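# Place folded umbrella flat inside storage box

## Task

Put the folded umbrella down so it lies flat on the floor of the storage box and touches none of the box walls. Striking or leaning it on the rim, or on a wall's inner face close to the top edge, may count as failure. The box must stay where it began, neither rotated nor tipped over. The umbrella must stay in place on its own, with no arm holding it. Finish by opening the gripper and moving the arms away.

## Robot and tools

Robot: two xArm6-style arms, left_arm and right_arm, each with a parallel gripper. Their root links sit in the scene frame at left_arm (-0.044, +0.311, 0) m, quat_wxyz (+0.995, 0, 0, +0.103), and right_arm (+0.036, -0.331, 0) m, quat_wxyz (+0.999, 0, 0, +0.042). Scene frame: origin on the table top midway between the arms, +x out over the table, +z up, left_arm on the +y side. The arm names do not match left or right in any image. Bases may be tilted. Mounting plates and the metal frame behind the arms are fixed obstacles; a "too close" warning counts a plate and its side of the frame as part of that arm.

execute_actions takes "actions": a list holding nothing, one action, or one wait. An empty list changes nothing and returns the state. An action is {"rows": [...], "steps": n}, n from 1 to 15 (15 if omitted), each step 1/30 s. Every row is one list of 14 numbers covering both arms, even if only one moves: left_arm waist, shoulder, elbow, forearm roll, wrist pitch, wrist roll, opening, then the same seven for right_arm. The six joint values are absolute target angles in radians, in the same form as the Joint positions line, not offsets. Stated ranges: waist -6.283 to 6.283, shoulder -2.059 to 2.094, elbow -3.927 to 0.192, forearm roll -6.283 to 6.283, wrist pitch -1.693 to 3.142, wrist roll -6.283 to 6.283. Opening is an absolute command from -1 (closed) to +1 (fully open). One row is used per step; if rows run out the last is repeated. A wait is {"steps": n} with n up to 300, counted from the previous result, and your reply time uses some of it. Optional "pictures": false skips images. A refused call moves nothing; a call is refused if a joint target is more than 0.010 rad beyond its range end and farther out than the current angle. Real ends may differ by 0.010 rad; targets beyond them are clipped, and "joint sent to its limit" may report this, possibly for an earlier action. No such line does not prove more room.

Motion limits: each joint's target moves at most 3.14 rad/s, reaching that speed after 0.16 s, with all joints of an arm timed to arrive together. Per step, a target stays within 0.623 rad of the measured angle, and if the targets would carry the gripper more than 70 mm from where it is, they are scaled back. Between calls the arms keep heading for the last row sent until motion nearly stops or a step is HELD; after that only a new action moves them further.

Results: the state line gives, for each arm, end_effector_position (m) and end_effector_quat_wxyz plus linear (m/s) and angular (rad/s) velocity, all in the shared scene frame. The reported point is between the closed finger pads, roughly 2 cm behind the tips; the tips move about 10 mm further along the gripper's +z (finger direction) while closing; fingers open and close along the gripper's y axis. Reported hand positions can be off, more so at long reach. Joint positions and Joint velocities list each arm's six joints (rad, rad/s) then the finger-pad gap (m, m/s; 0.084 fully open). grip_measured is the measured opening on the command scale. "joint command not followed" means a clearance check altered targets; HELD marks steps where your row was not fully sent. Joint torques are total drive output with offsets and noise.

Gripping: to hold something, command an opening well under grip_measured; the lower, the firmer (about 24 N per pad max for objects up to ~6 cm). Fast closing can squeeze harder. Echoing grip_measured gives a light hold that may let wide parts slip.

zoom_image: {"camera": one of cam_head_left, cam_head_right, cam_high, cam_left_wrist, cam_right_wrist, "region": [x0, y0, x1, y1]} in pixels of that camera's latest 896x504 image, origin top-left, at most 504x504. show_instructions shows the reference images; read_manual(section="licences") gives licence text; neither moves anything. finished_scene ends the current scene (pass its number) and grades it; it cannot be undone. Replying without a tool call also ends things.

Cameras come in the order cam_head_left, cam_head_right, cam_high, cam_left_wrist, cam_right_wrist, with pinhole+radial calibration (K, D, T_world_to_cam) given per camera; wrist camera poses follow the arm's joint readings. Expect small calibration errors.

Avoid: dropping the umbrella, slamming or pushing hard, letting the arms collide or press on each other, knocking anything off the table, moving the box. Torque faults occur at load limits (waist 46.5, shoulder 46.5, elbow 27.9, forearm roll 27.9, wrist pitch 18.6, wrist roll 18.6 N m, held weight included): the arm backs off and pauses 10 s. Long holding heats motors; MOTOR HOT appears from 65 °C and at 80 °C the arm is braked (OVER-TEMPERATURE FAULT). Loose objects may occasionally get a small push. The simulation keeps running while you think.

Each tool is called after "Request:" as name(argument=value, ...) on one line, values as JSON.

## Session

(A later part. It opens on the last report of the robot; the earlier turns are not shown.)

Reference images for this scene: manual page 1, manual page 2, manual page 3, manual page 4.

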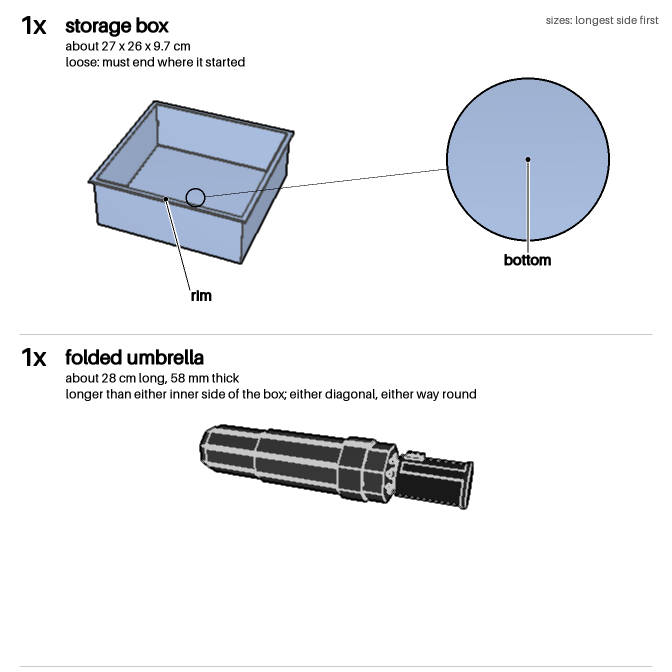

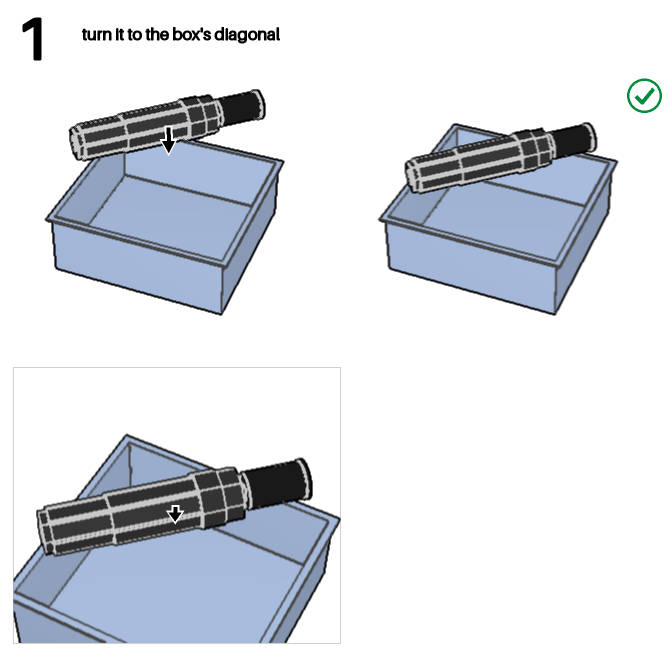

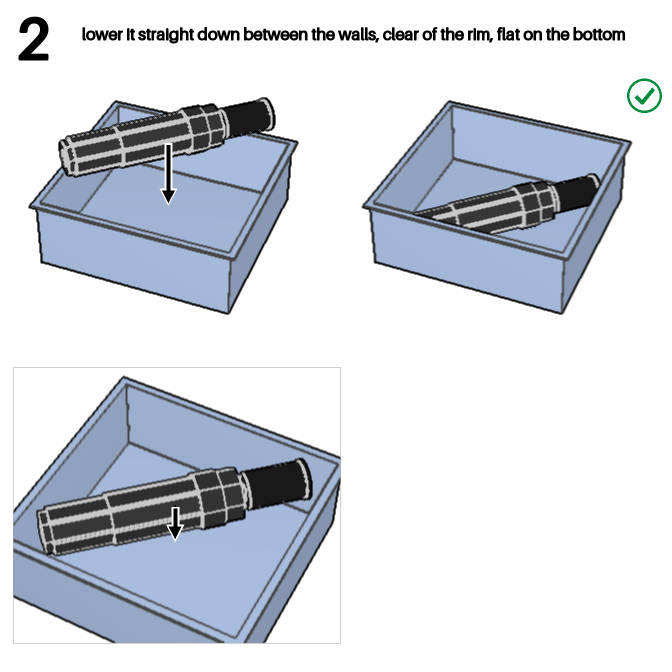

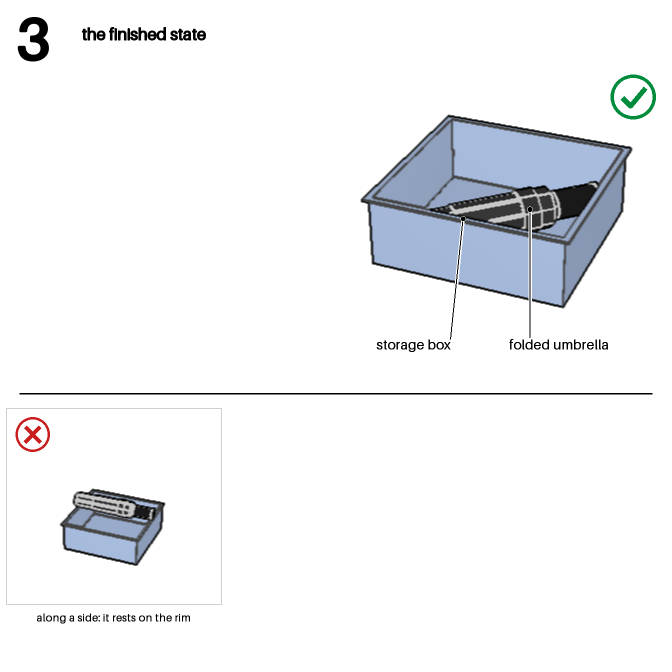

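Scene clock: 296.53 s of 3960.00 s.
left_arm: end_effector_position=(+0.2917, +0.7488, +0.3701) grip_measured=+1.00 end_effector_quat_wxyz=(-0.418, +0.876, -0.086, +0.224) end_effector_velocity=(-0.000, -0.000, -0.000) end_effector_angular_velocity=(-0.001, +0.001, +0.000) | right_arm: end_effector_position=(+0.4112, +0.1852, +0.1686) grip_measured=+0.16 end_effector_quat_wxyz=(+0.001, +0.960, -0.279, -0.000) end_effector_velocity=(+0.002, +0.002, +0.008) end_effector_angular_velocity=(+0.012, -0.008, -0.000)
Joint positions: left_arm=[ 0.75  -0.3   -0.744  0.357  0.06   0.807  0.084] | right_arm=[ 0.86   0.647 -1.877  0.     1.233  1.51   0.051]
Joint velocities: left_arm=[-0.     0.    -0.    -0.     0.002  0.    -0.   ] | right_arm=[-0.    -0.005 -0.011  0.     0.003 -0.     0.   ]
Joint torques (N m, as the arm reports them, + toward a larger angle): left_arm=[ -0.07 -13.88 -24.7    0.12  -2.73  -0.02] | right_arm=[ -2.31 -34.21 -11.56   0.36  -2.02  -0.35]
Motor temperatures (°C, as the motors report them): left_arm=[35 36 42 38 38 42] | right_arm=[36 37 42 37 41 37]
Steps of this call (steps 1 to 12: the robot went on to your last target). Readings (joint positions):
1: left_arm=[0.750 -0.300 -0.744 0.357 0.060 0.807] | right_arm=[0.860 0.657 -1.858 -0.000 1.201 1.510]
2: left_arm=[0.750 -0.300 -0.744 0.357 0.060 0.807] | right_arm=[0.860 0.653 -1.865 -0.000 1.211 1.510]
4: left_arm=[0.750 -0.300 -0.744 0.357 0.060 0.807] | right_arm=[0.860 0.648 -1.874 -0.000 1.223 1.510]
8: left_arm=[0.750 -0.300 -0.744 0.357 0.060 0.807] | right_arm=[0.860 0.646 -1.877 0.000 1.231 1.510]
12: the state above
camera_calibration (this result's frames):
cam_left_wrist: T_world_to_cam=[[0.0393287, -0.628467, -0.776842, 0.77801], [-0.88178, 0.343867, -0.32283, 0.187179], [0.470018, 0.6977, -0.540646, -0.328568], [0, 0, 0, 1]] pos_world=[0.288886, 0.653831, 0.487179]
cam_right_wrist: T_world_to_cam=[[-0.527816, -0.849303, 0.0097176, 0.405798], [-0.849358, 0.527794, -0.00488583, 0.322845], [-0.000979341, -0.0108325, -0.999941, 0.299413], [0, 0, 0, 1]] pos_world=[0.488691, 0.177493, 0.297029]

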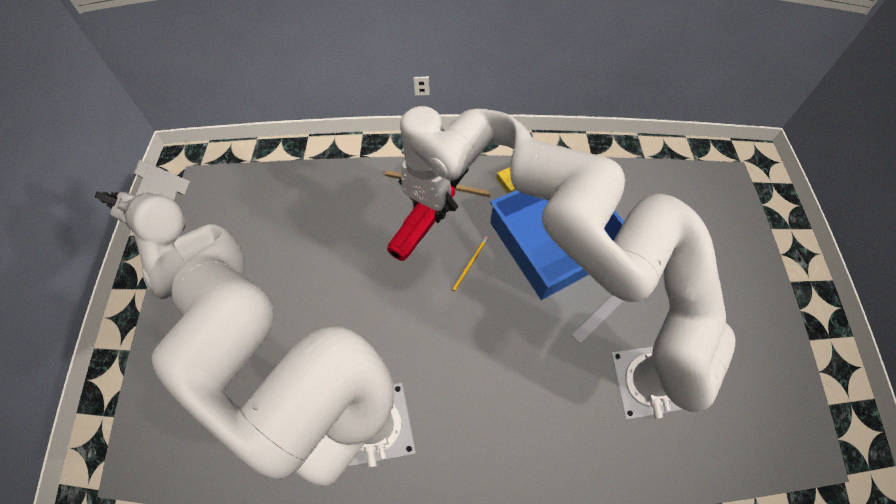

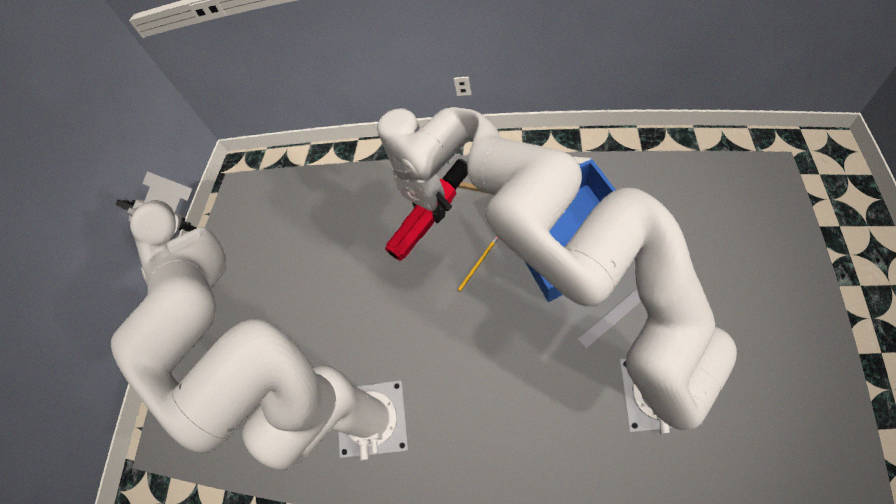

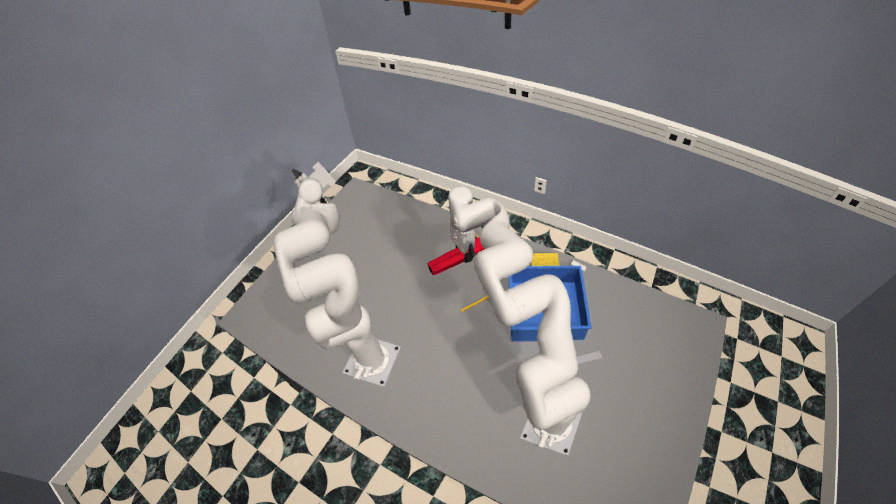

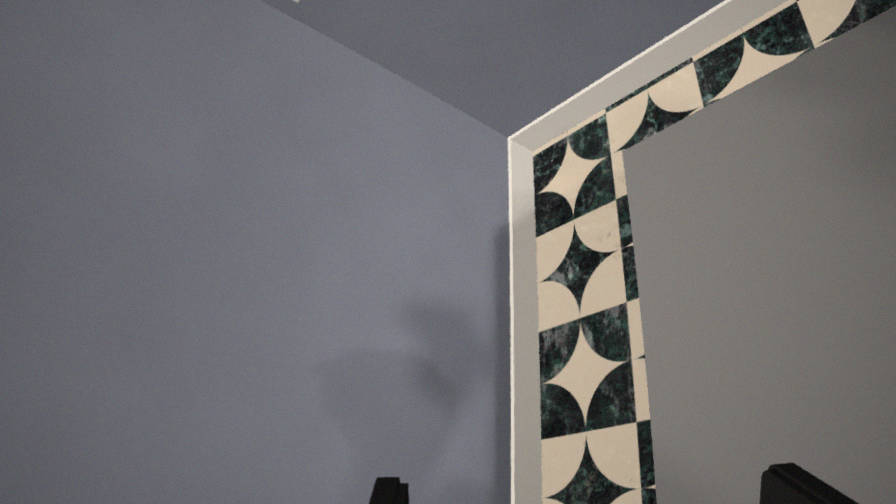

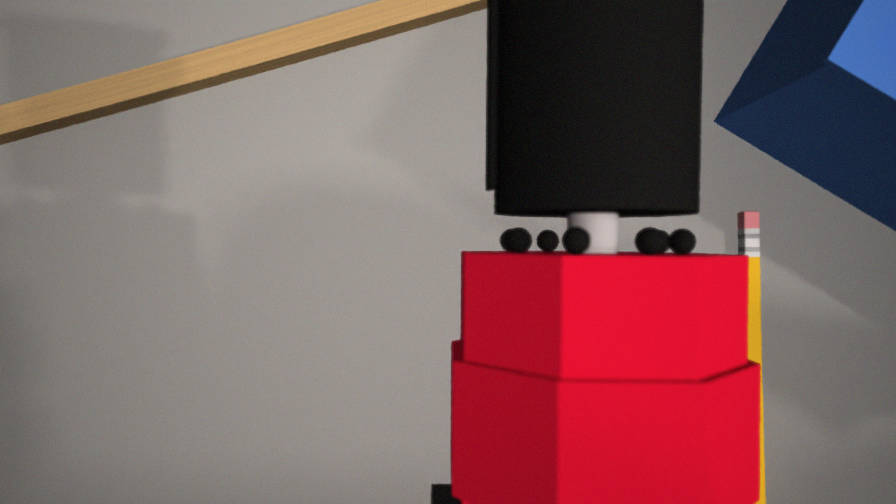

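Request:
execute_actions(actions=[{"rows":[[0.75,-0.3,-0.744,0.357,0.06,0.807,1,0.8589,0.6446,-1.8769,0,1.2323,1.5087,-0.2],[0.75,-0.3,-0.744,0.357,0.06,0.807,1,0.8568,0.6414,-1.8725,0,1.2311,1.5056,-0.2],[0.75,-0.3,-0.744,0.357,0.06,0.807,1,0.8533,0.6361,-1.8653,0,1.2292,1.5006,-0.2],[0.75,-0.3,-0.744,0.357,0.06,0.807,1,0.8486,0.6289,-1.8555,0,1.2265,1.4936,-0.2],[0.75,-0.3,-0.744,0.357,0.06,0.807,1,0.8426,0.6199,-1.8431,0,1.2232,1.4849,-0.2],[0.75,-0.3,-0.744,0.357,0.06,0.807,1,0.8355,0.6092,-1.8284,0,1.2193,1.4746,-0.2],[0.75,-0.3,-0.744,0.357,0.06,0.807,1,0.8274,0.5968,-1.8115,0,1.2147,1.4626,-0.2],[0.75,-0.3,-0.744,0.357,0.06,0.807,1,0.8182,0.5828,-1.7925,0,1.2096,1.4492,-0.2],[0.75,-0.3,-0.744,0.357,0.06,0.807,1,0.8081,0.5675,-1.7715,0,1.2040,1.4344,-0.2],[0.75,-0.3,-0.744,0.357,0.06,0.807,1,0.7971,0.5508,-1.7487,0,1.1979,1.4183,-0.2],[0.75,-0.3,-0.744,0.357,0.06,0.807,1,0.7853,0.5329,-1.7241,0,1.1913,1.4010,-0.2],[0.75,-0.3,-0.744,0.357,0.06,0.807,1,0.7728,0.5138,-1.6981,0,1.1843,1.3826,-0.2],[0.75,-0.3,-0.744,0.357,0.06,0.807,1,0.7595,0.4937,-1.6706,0,1.1769,1.3632,-0.2],[0.75,-0.3,-0.744,0.357,0.06,0.807,1,0.7457,0.4726,-1.6418,0,1.1692,1.3429,-0.2],[0.75,-0.3,-0.744,0.357,0.06,0.807,1,0.7312,0.4507,-1.6119,0,1.1611,1.3218,-0.2]],"steps":15}], pictures=false)

Request:
execute_actions(actions=[{"rows":[[0.75,-0.3,-0.744,0.357,0.06,0.807,1,0.7163,0.4281,-1.5809,0,1.1528,1.3000,-0.2],[0.75,-0.3,-0.744,0.357,0.06,0.807,1,0.7010,0.4048,-1.5491,0,1.1443,1.2775,-0.2],[0.75,-0.3,-0.744,0.357,0.06,0.807,1,0.6853,0.3810,-1.5165,0,1.1355,1.2546,-0.2],[0.75,-0.3,-0.744,0.357,0.06,0.807,1,0.6693,0.3567,-1.4833,0,1.1266,1.2312,-0.2],[0.75,-0.3,-0.744,0.357,0.06,0.807,1,0.6531,0.3321,-1.4497,0,1.1176,1.2074,-0.2],[0.75,-0.3,-0.744,0.357,0.06,0.807,1,0.6368,0.3072,-1.4157,0,1.1084,1.1835,-0.2],[0.75,-0.3,-0.744,0.357,0.06,0.807,1,0.6203,0.2822,-1.3815,0,1.0992,1.1593,-0.2],[0.75,-0.3,-0.744,0.357,0.06,0.807,1,0.6038,0.2572,-1.3472,0,1.0901,1.1352,-0.2],[0.75,-0.3,-0.744,0.357,0.06,0.807,1,0.5873,0.2322,-1.3130,0,1.0809,1.1110,-0.2],[0.75,-0.3,-0.744,0.357,0.06,0.807,1,0.5710,0.2073,-1.2790,0,1.0717,1.0871,-0.2],[0.75,-0.3,-0.744,0.357,0.06,0.807,1,0.5548,0.1827,-1.2454,0,1.0627,1.0633,-0.2],[0.75,-0.3,-0.744,0.357,0.06,0.807,1,0.5388,0.1584,-1.2122,0,1.0538,1.0399,-0.2],[0.75,-0.3,-0.744,0.357,0.06,0.807,1,0.5231,0.1346,-1.1796,0,1.0450,1.0170,-0.2],[0.75,-0.3,-0.744,0.357,0.06,0.807,1,0.5078,0.1113,-1.1478,0,1.0365,0.9945,-0.2],[0.75,-0.3,-0.744,0.357,0.06,0.807,1,0.4929,0.0887,-1.1168,0,1.0282,0.9727,-0.2]],"steps":15}], pictures=false)

Request:
execute_actions(actions=[{"rows":[[0.75,-0.3,-0.744,0.357,0.06,0.807,1,0.4784,0.0668,-1.0869,0,1.0201,0.9516,-0.2],[0.75,-0.3,-0.744,0.357,0.06,0.807,1,0.4646,0.0457,-1.0581,0,1.0124,0.9313,-0.2],[0.75,-0.3,-0.744,0.357,0.06,0.807,1,0.4513,0.0256,-1.0306,0,1.0050,0.9119,-0.2],[0.75,-0.3,-0.744,0.357,0.06,0.807,1,0.4388,0.0065,-1.0046,0,0.9980,0.8935,-0.2],[0.75,-0.3,-0.744,0.357,0.06,0.807,1,0.4270,-0.0114,-0.9800,0,0.9914,0.8762,-0.2],[0.75,-0.3,-0.744,0.357,0.06,0.807,1,0.4160,-0.0281,-0.9572,0,0.9853,0.8601,-0.2],[0.75,-0.3,-0.744,0.357,0.06,0.807,1,0.4059,-0.0434,-0.9362,0,0.9797,0.8453,-0.2],[0.75,-0.3,-0.744,0.357,0.06,0.807,1,0.3967,-0.0574,-0.9172,0,0.9746,0.8319,-0.2],[0.75,-0.3,-0.744,0.357,0.06,0.807,1,0.3886,-0.0698,-0.9003,0,0.9700,0.8199,-0.2],[0.75,-0.3,-0.744,0.357,0.06,0.807,1,0.3815,-0.0805,-0.8856,0,0.9661,0.8096,-0.2],[0.75,-0.3,-0.744,0.357,0.06,0.807,1,0.3755,-0.0895,-0.8732,0,0.9628,0.8009,-0.2],[0.75,-0.3,-0.744,0.357,0.06,0.807,1,0.3708,-0.0967,-0.8634,0,0.9601,0.7939,-0.2],[0.75,-0.3,-0.744,0.357,0.06,0.807,1,0.3673,-0.1020,-0.8562,0,0.9582,0.7889,-0.2],[0.75,-0.3,-0.744,0.357,0.06,0.807,1,0.3652,-0.1052,-0.8518,0,0.9570,0.7858,-0.2],[0.75,-0.3,-0.744,0.357,0.06,0.807,1,0.3645,-0.1063,-0.8503,0,0.9566,0.7847,-0.2]],"steps":15}], pictures=false)

Request:
execute_actions(actions=[{"steps":15}])

Scene clock: 336.90 s of 3960.00 s.
left_arm: end_effector_position=(+0.2917, +0.7488, +0.3701) grip_measured=+1.00 end_effector_quat_wxyz=(-0.418, +0.876, -0.086, +0.224) end_effector_velocity=(+0.000, +0.000, +0.001) end_effector_angular_velocity=(+0.001, -0.000, +0.000) | right_arm: end_effector_position=(+0.4328, +0.1367, +0.1787) grip_measured=+0.16 end_effector_quat_wxyz=(-0.000, +0.965, -0.263, +0.000) end_effector_velocity=(+0.082, -0.232, +0.035) end_effector_angular_velocity=(+0.003, -0.003, +0.154)
Joint positions: left_arm=[ 0.75  -0.3   -0.744  0.357  0.06   0.807  0.084] | right_arm=[ 0.785  0.532 -1.723 -0.     1.191  1.4    0.051]
Joint velocities: left_arm=[ 0.     0.001 -0.003  0.     0.001  0.     0.   ] | right_arm=[-0.347 -0.525  0.712 -0.    -0.191 -0.501  0.   ]
Joint torques (N m, as the arm reports them, + toward a larger angle): left_arm=[  0.01 -13.65 -24.75  -0.13  -2.59  -0.02] | right_arm=[ -3.81 -32.87 -11.07   0.24  -2.02  -0.36]
Motor temperatures (°C, as the motors report them): left_arm=[35 36 42 38 38 42] | right_arm=[36 38 43 37 41 37]
Steps of this call (steps 1 to 30: the robot went on to your last target; steps 31 to 90: nothing new was sent; then 36.87 s passed at rest; steps 91 to 105: all 15 steps of this action). Readings (joint positions):
91: left_arm=[0.750 -0.300 -0.744 0.357 0.060 0.807] | right_arm=[0.860 0.646 -1.878 0.000 1.233 1.510]
92: left_arm=[0.750 -0.300 -0.744 0.357 0.060 0.807] | right_arm=[0.860 0.646 -1.878 0.000 1.233 1.510]
94: left_arm=[0.750 -0.300 -0.744 0.357 0.060 0.807] | right_arm=[0.858 0.643 -1.875 0.000 1.232 1.507]
98: left_arm=[0.750 -0.300 -0.744 0.357 0.060 0.807] | right_arm=[0.845 0.623 -1.847 0.000 1.224 1.488]
105: the state above

Scene clock: 337.40 s of 3960.00 s.
left_arm: end_effector_position=(+0.2917, +0.7488, +0.3701) grip_measured=+1.00 end_effector_quat_wxyz=(-0.418, +0.876, -0.086, +0.224) end_effector_velocity=(-0.000, +0.000, -0.000) end_effector_angular_velocity=(-0.001, +0.000, +0.001) | right_arm: end_effector_position=(+0.4524, -0.0184, +0.1870) grip_measured=+0.16 end_effector_quat_wxyz=(-0.000, +0.977, -0.213, +0.000) end_effector_velocity=(-0.028, -0.334, -0.012) end_effector_angular_velocity=(-0.002, +0.003, +0.222)
Joint positions: left_arm=[ 0.75  -0.3   -0.744  0.357  0.06   0.807  0.084] | right_arm=[ 0.561  0.193 -1.26  -0.     1.067  1.074  0.051]
Joint velocities: left_arm=[ 0.     0.    -0.    -0.     0.001 -0.001  0.   ] | right_arm=[-0.48  -0.73   0.998  0.    -0.264 -0.702  0.   ]
Joint torques (N m, as the arm reports them, + toward a larger angle): left_arm=[  0.37 -13.76 -24.76   0.02  -2.66  -0.23] | right_arm=[ -1.49 -24.71 -11.24   0.41  -2.07  -0.38]
Motor temperatures (°C, as the motors report them): left_arm=[35 36 42 38 38 42] | right_arm=[36 38 43 37 41 37]
Steps of this call (steps 1 to 15: all 15 steps of this action). Readings (joint positions):
1: left_arm=[0.750 -0.300 -0.744 0.357 0.060 0.807] | right_arm=[0.773 0.514 -1.699 -0.000 1.184 1.383]
2: left_arm=[0.750 -0.300 -0.744 0.357 0.060 0.807] | right_arm=[0.760 0.495 -1.673 -0.000 1.177 1.365]
4: left_arm=[0.750 -0.300 -0.744 0.357 0.060 0.807] | right_arm=[0.733 0.454 -1.617 -0.000 1.162 1.325]
8: left_arm=[0.750 -0.300 -0.744 0.357 0.060 0.807] | right_arm=[0.674 0.364 -1.494 -0.000 1.129 1.238]
15: the state above

Scene clock: 337.90 s of 3960.00 s.
left_arm: end_effector_position=(+0.2917, +0.7488, +0.3701) grip_measured=+1.00 end_effector_quat_wxyz=(-0.418, +0.876, -0.086, +0.224) end_effector_velocity=(-0.000, -0.000, -0.000) end_effector_angular_velocity=(-0.001, -0.000, +0.001) | right_arm: end_effector_position=(+0.4220, -0.1392, +0.1719) grip_measured=+0.16 end_effector_quat_wxyz=(+0.000, +0.985, -0.171, -0.000) end_effector_velocity=(-0.043, -0.099, -0.022) end_effector_angular_velocity=(+0.001, -0.000, +0.075)
Joint positions: left_arm=[ 0.75  -0.3   -0.744  0.357  0.06   0.807  0.084] | right_arm=[ 0.379 -0.085 -0.88   0.     0.965  0.806  0.051]
Joint velocities: left_arm=[-0.    -0.001  0.001 -0.001  0.001  0.     0.   ] | right_arm=[-0.162 -0.245  0.335  0.    -0.09  -0.237 -0.   ]
Joint torques (N m, as the arm reports them, + toward a larger angle): left_arm=[  0.06 -13.47 -24.76  -0.33  -2.63   0.01] | right_arm=[ -0.07 -17.4  -11.86   0.39  -2.41  -0.31]
Motor temperatures (°C, as the motors report them): left_arm=[35 36 42 38 38 42] | right_arm=[36 38 43 37 41 37]
Steps of this call (steps 1 to 15: all 15 steps of this action). Readings (joint positions):
1: left_arm=[0.750 -0.300 -0.744 0.357 0.060 0.807] | right_arm=[0.546 0.169 -1.227 -0.000 1.058 1.050]
2: left_arm=[0.750 -0.300 -0.744 0.357 0.060 0.807] | right_arm=[0.530 0.145 -1.194 -0.000 1.049 1.027]
4: left_arm=[0.750 -0.300 -0.744 0.357 0.060 0.807] | right_arm=[0.499 0.099 -1.131 -0.000 1.032 0.983]
8: left_arm=[0.750 -0.300 -0.744 0.357 0.060 0.807] | right_arm=[0.444 0.015 -1.016 -0.000 1.001 0.902]
15: the state above

Scene clock: 338.40 s of 3960.00 s.
left_arm: end_effector_position=(+0.2917, +0.7488, +0.3701) grip_measured=+1.00 end_effector_quat_wxyz=(-0.418, +0.876, -0.086, +0.224) end_effector_velocity=(+0.000, -0.000, +0.001) end_effector_angular_velocity=(+0.001, -0.000, -0.000) | right_arm: end_effector_position=(+0.4183, -0.1477, +0.1700) grip_measured=+0.16 end_effector_quat_wxyz=(-0.000, +0.986, -0.167, +0.000) end_effector_velocity=(-0.000, -0.001, +0.001) end_effector_angular_velocity=(+0.000, -0.001, -0.001)
Joint positions: left_arm=[ 0.75  -0.3   -0.744  0.357  0.06   0.807  0.084] | right_arm=[ 0.365 -0.106 -0.851  0.     0.957  0.785  0.051]
Joint velocities: left_arm=[-0.    -0.001 -0.     0.001 -0.     0.    -0.   ] | right_arm=[-0.001 -0.003  0.002 -0.     0.001  0.    -0.   ]
Joint torques (N m, as the arm reports them, + toward a larger angle): left_arm=[ -0.29 -13.82 -24.91  -0.14  -2.64   0.02] | right_arm=[ -2.35 -18.21 -10.83   0.42  -2.08  -0.27]
Motor temperatures (°C, as the motors report them): left_arm=[35 36 42 38 38 42] | right_arm=[36 38 43 37 41 37]
Steps of this call (steps 1 to 15: the robot went on to your last target). Readings (joint positions):
1: left_arm=[0.750 -0.300 -0.744 0.357 0.060 0.807] | right_arm=[0.374 -0.092 -0.870 0.000 0.962 0.799]
2: left_arm=[0.750 -0.300 -0.744 0.357 0.060 0.807] | right_arm=[0.371 -0.097 -0.863 0.000 0.960 0.794]
4: left_arm=[0.750 -0.300 -0.744 0.357 0.060 0.807] | right_arm=[0.367 -0.102 -0.856 0.000 0.958 0.789]
8: left_arm=[0.750 -0.300 -0.744 0.357 0.060 0.807] | right_arm=[0.365 -0.105 -0.852 0.000 0.957 0.785]
15: the state above
camera_calibration (this result's frames):
cam_left_wrist: T_world_to_cam=[[0.0393288, -0.628467, -0.776842, 0.77801], [-0.88178, 0.343867, -0.32283, 0.187179], [0.470018, 0.6977, -0.540646, -0.328568], [0, 0, 0, 1]] pos_world=[0.288886, 0.653831, 0.487179]
cam_right_wrist: T_world_to_cam=[[-0.320131, -0.947347, 0.00701263, 0.025864], [-0.94737, 0.320101, -0.00512771, 0.51494], [0.00261298, -0.0082851, -0.999962, 0.29612], [0, 0, 0, 1]] pos_world=[0.495345, -0.137877, 0.298568]

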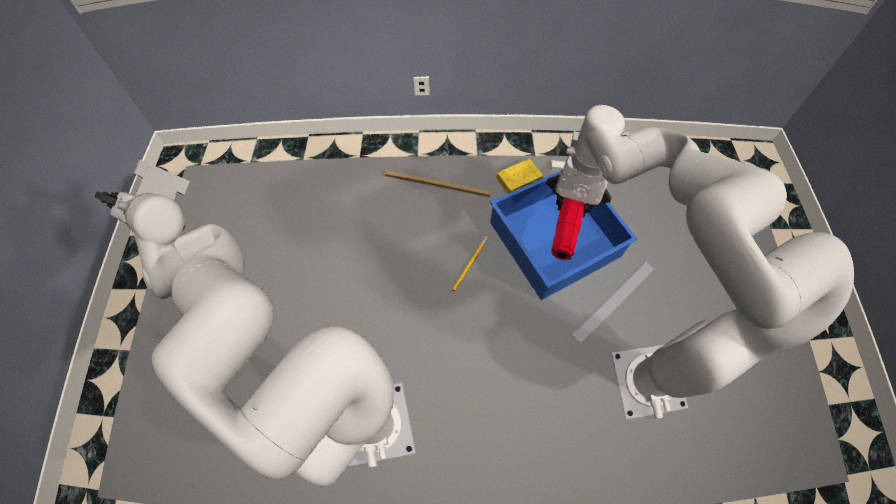

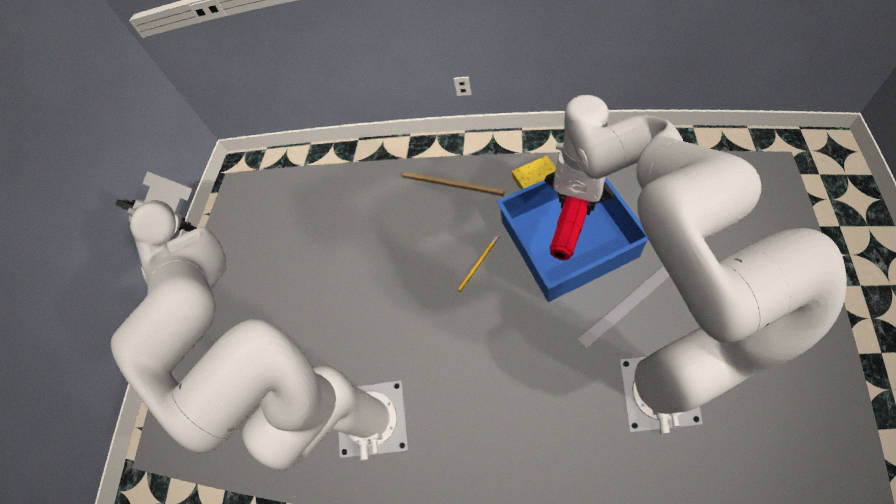

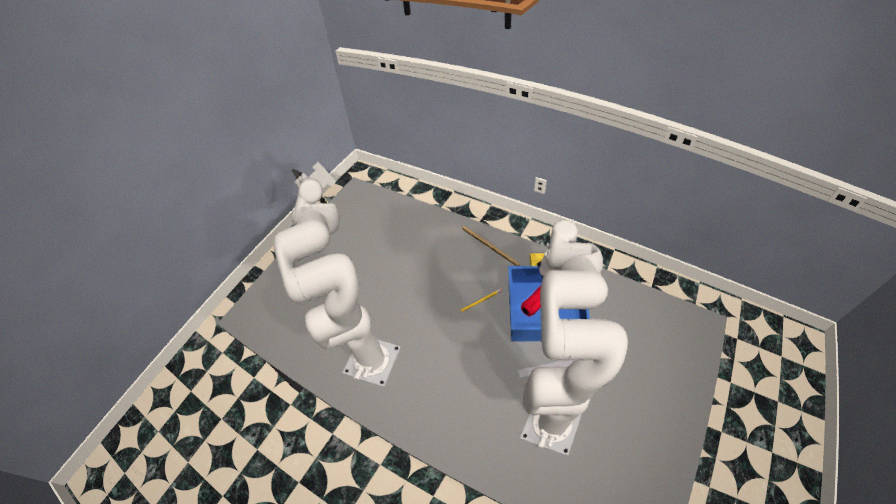

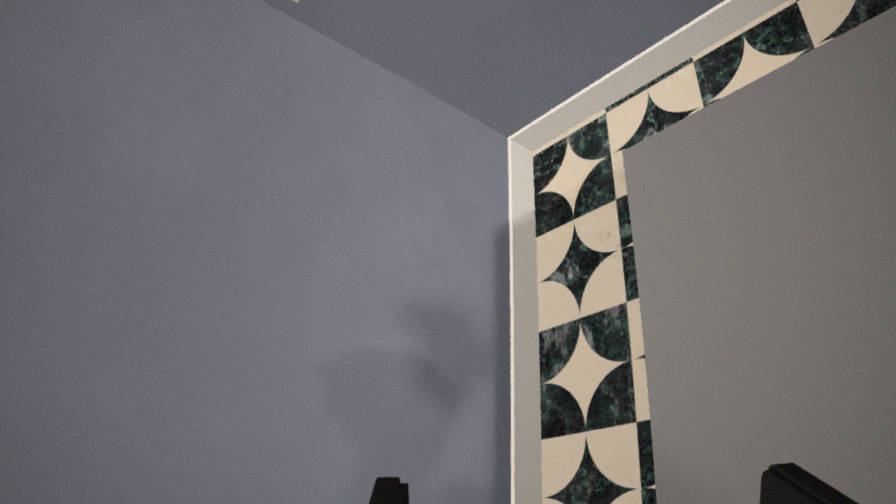

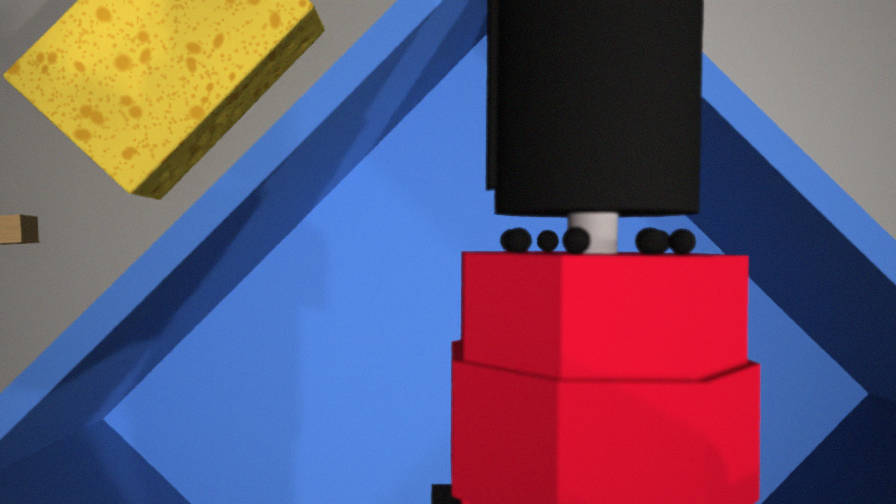

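Request:
zoom_image(camera="cam_right_wrist", region=[60, 0, 510, 460])

Request:
zoom_image(camera="cam_right_wrist", region=[680, 40, 896, 460])

Region (60, 0, 510, 460) of cam_right_wrist's 896x504 image, scaled by 1.096, with more detail than that image has; it fills the left 493 columns of this view, and the rest is white.

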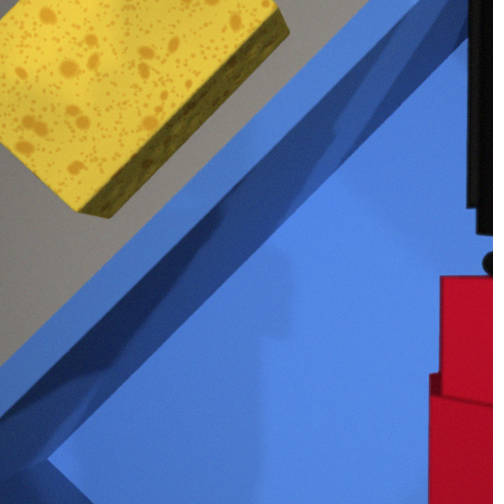

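Region (680, 40, 896, 460) of cam_right_wrist's 896x504 image, scaled by 1.200, with more detail than that image has; it fills the left 259 columns of this view, and the rest is white.

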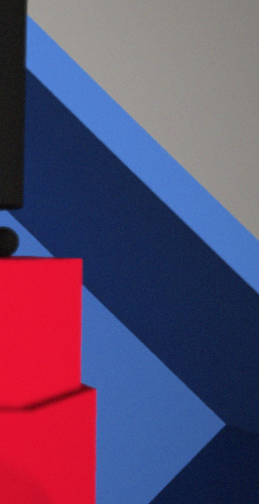

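Request:
execute_actions(actions=[{"rows":[[0.75,-0.3,-0.744,0.357,0.06,0.807,1,0.3649,-0.1051,-0.8503,0,0.9555,0.7851,-0.2],[0.75,-0.3,-0.744,0.357,0.06,0.807,1,0.3659,-0.1022,-0.8505,0,0.9526,0.7861,-0.2],[0.75,-0.3,-0.744,0.357,0.06,0.807,1,0.3676,-0.0974,-0.8507,0,0.9481,0.7878,-0.2],[0.75,-0.3,-0.744,0.357,0.06,0.807,1,0.3697,-0.0915,-0.8509,0,0.9424,0.7899,-0.2],[0.75,-0.3,-0.744,0.357,0.06,0.807,1,0.3721,-0.0844,-0.8512,0,0.9356,0.7923,-0.2],[0.75,-0.3,-0.744,0.357,0.06,0.807,1,0.3748,-0.0768,-0.8515,0,0.9283,0.7950,-0.2],[0.75,-0.3,-0.744,0.357,0.06,0.807,1,0.3775,-0.0691,-0.8518,0,0.9209,0.7977,-0.2],[0.75,-0.3,-0.744,0.357,0.06,0.807,1,0.3800,-0.0620,-0.8521,0,0.9141,0.8002,-0.2],[0.75,-0.3,-0.744,0.357,0.06,0.807,1,0.3820,-0.0561,-0.8523,0,0.9084,0.8022,-0.2],[0.75,-0.3,-0.744,0.357,0.06,0.807,1,0.3837,-0.0513,-0.8525,0,0.9039,0.8039,-0.2],[0.75,-0.3,-0.744,0.357,0.06,0.807,1,0.3847,-0.0484,-0.8527,0,0.9010,0.8049,-0.2],[0.75,-0.3,-0.744,0.357,0.06,0.807,1,0.3851,-0.0472,-0.8527,0,0.8999,0.8053,-0.2]],"steps":15}], pictures=false)

Request:
execute_actions(actions=[{"steps":10}])

Scene clock: 416.50 s of 3960.00 s.
left_arm: end_effector_position=(+0.2917, +0.7488, +0.3701) grip_measured=+1.00 end_effector_quat_wxyz=(-0.418, +0.876, -0.086, +0.224) end_effector_velocity=(-0.000, -0.000, -0.001) end_effector_angular_velocity=(-0.002, +0.001, +0.000) | right_arm: end_effector_position=(+0.4215, -0.1371, +0.1508) grip_measured=+0.16 end_effector_quat_wxyz=(+0.001, +0.986, -0.167, -0.001) end_effector_velocity=(+0.005, +0.012, -0.017) end_effector_angular_velocity=(+0.003, -0.007, -0.001)
Joint positions: left_arm=[ 0.75  -0.3   -0.744  0.357  0.06   0.807  0.084] | right_arm=[ 0.384 -0.051 -0.852  0.     0.904  0.804  0.051]
Joint velocities: left_arm=[-0.    -0.     0.002  0.     0.001 -0.    -0.   ] | right_arm=[ 0.019  0.054 -0.006 -0.    -0.056  0.02   0.   ]
Joint torques (N m, as the arm reports them, + toward a larger angle): left_arm=[  0.27 -13.55 -24.8   -0.05  -2.66  -0.11] | right_arm=[ -2.77 -20.59 -11.05   0.41  -2.16  -0.21]
Motor temperatures (°C, as the motors report them): left_arm=[35 36 42 38 38 42] | right_arm=[36 37 43 37 41 37]
Steps of this call (steps 1 to 15: the robot went on to your last target; steps 16 to 90: nothing new was sent; then 74.60 s passed at rest; steps 91 to 105: all 15 steps of this action). Readings (joint positions):
91: left_arm=[0.750 -0.300 -0.744 0.357 0.060 0.807] | right_arm=[0.365 -0.106 -0.850 0.000 0.957 0.785]
92: left_arm=[0.750 -0.300 -0.744 0.357 0.060 0.807] | right_arm=[0.365 -0.106 -0.850 -0.000 0.956 0.785]
94: left_arm=[0.750 -0.300 -0.744 0.357 0.060 0.807] | right_arm=[0.365 -0.104 -0.851 -0.000 0.954 0.786]
98: left_arm=[0.750 -0.300 -0.744 0.357 0.060 0.807] | right_arm=[0.371 -0.087 -0.851 -0.000 0.938 0.791]
105: the state above

Scene clock: 416.83 s of 3960.00 s.
left_arm: end_effector_position=(+0.2917, +0.7488, +0.3701) grip_measured=+1.00 end_effector_quat_wxyz=(-0.418, +0.876, -0.086, +0.224) end_effector_velocity=(-0.000, +0.000, -0.001) end_effector_angular_velocity=(-0.003, +0.001, +0.001) | right_arm: end_effector_position=(+0.4224, -0.1360, +0.1502) grip_measured=+0.16 end_effector_quat_wxyz=(-0.000, +0.986, -0.167, +0.000) end_effector_velocity=(-0.001, -0.000, -0.002) end_effector_angular_velocity=(-0.002, +0.003, -0.001)
Joint positions: left_arm=[ 0.75  -0.3   -0.744  0.357  0.06   0.807  0.084] | right_arm=[ 0.385 -0.047 -0.853 -0.     0.9    0.805  0.051]
Joint velocities: left_arm=[ 0.     0.001  0.001 -0.001  0.002 -0.     0.   ] | right_arm=[ 0.     0.003  0.001 -0.    -0.001  0.001  0.   ]
Joint torques (N m, as the arm reports them, + toward a larger angle): left_arm=[  0.13 -13.52 -24.69  -0.06  -2.61  -0.21] | right_arm=[ -2.15 -19.19 -10.64   0.43  -2.05  -0.28]
Motor temperatures (°C, as the motors report them): left_arm=[35 36 42 38 38 42] | right_arm=[36 37 43 37 41 37]
Steps of this call (steps 1 to 10: the robot went on to your last target). Readings (joint positions):
1: left_arm=[0.750 -0.300 -0.744 0.357 0.060 0.807] | right_arm=[0.384 -0.049 -0.852 0.000 0.903 0.804]
2: left_arm=[0.750 -0.300 -0.744 0.357 0.060 0.807] | right_arm=[0.385 -0.049 -0.852 0.000 0.902 0.805]
4: left_arm=[0.750 -0.300 -0.744 0.357 0.060 0.807] | right_arm=[0.385 -0.048 -0.853 -0.000 0.901 0.805]
8: left_arm=[0.750 -0.300 -0.744 0.357 0.060 0.807] | right_arm=[0.385 -0.048 -0.853 -0.000 0.900 0.805]
10: the state above
camera_calibration (this result's frames):
cam_left_wrist: T_world_to_cam=[[0.0393287, -0.628466, -0.776842, 0.77801], [-0.88178, 0.343867, -0.32283, 0.187179], [0.470018, 0.6977, -0.540645, -0.328568], [0, 0, 0, 1]] pos_world=[0.288886, 0.653831, 0.487179]
cam_right_wrist: T_world_to_cam=[[-0.320348, -0.947275, 0.00685193, 0.0385105], [-0.947296, 0.320317, -0.0053007, 0.51499], [0.00282643, -0.00818888, -0.999962, 0.276234], [0, 0, 0, 1]] pos_world=[0.499404, -0.126218, 0.278689]

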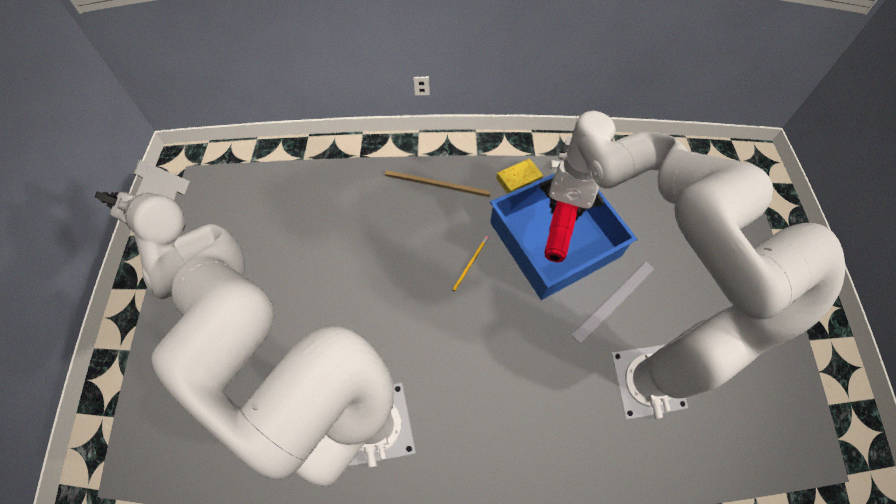

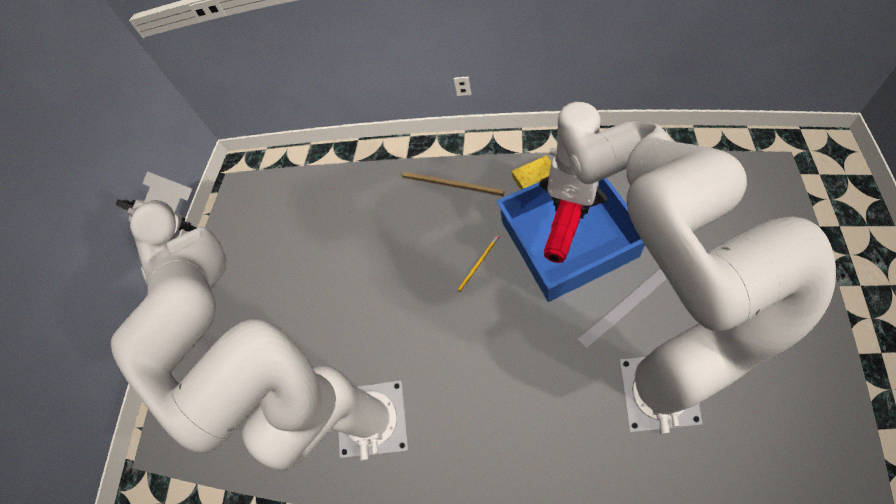

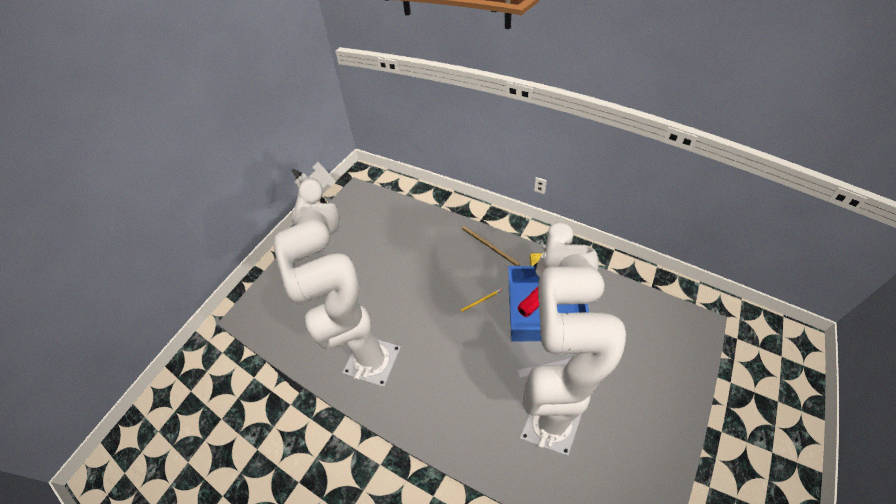

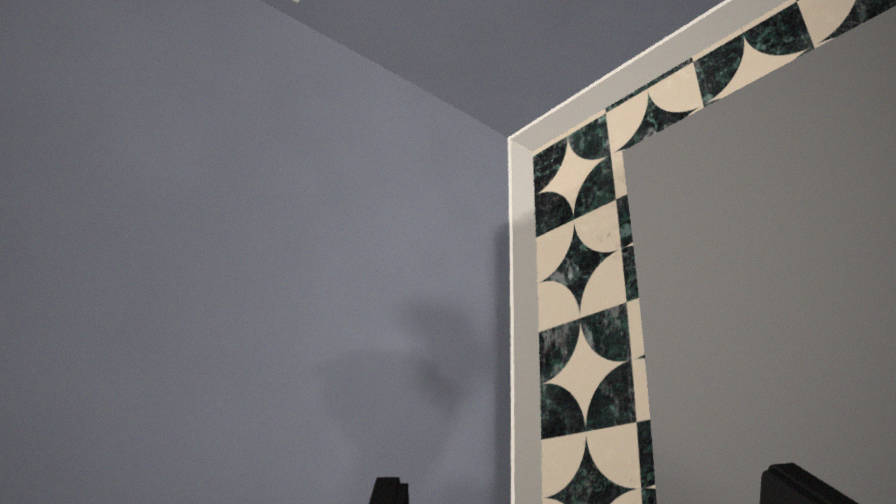

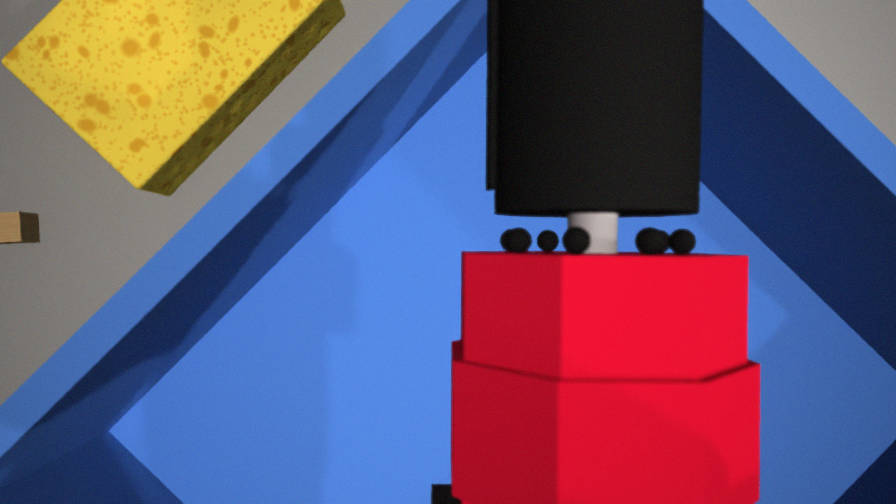

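Request:
zoom_image(camera="cam_right_wrist", region=[60, 0, 510, 504])

Request:
zoom_image(camera="cam_right_wrist", region=[680, 100, 896, 504])

Region (60, 0, 510, 504) of cam_right_wrist's 896x504 image, scaled by 1.000; it fills the left 450 columns of this view, and the rest is white.

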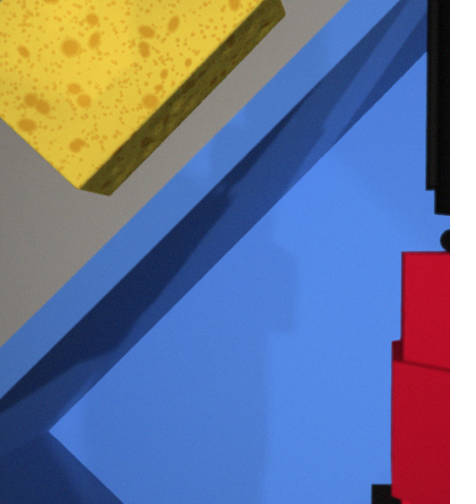

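Region (680, 100, 896, 504) of cam_right_wrist's 896x504 image, scaled by 1.248, with more detail than that image has; it fills the left 269 columns of this view, and the rest is white.

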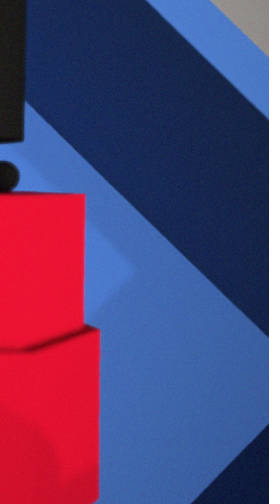

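Request:
zoom_image(camera="cam_head_left", region=[480, 150, 660, 310])

Request:
zoom_image(camera="cam_head_right", region=[485, 150, 665, 310])

Region (480, 150, 660, 310) of cam_head_left's 896x504 image, scaled by 2.800, with more detail than that image has.

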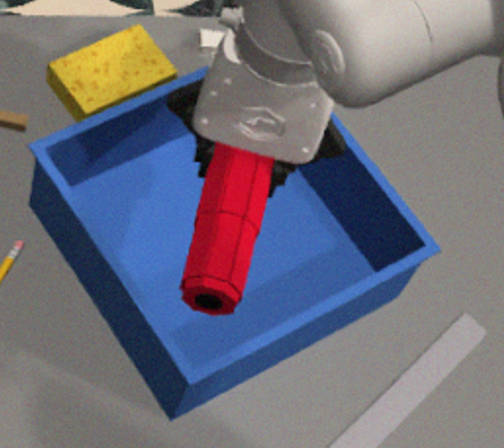

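Region (485, 150, 665, 310) of cam_head_right's 896x504 image, scaled by 2.800, with more detail than that image has.

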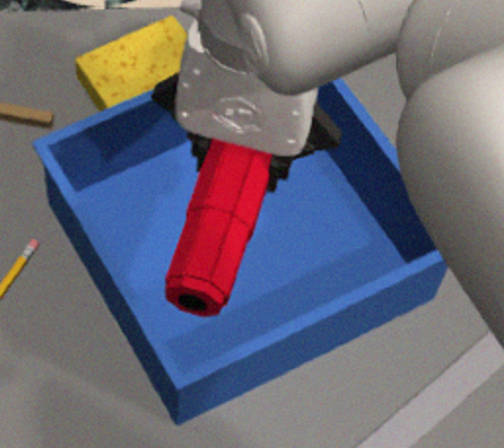

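Request:
zoom_image(camera="cam_head_left", region=[525, 235, 585, 305])

Request:
zoom_image(camera="cam_high", region=[495, 250, 605, 350])

Region (525, 235, 585, 305) of cam_head_left's 896x504 image, scaled by 7.200, with more detail than that image has; it fills the left 432 columns of this view, and the rest is white.

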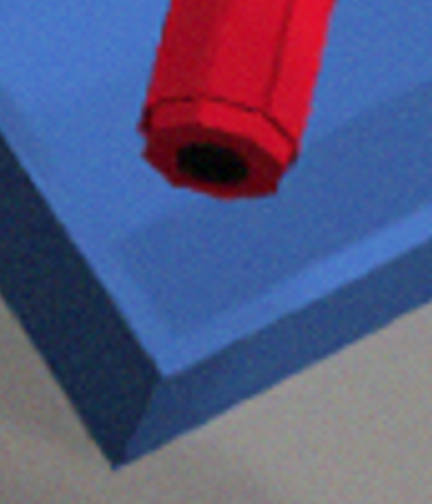

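Region (495, 250, 605, 350) of cam_high's 896x504 image, scaled by 4.582, with more detail than that image has; it fills the top 458 rows of this view, and the rest is white.

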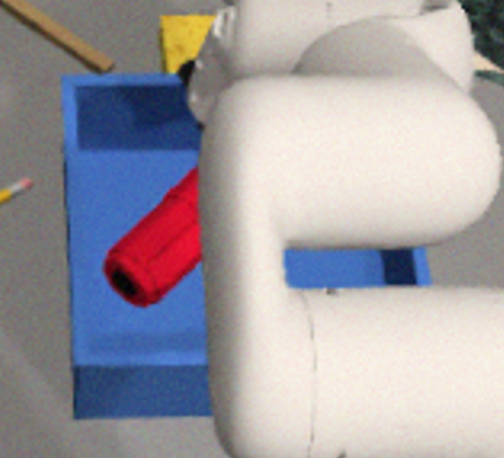

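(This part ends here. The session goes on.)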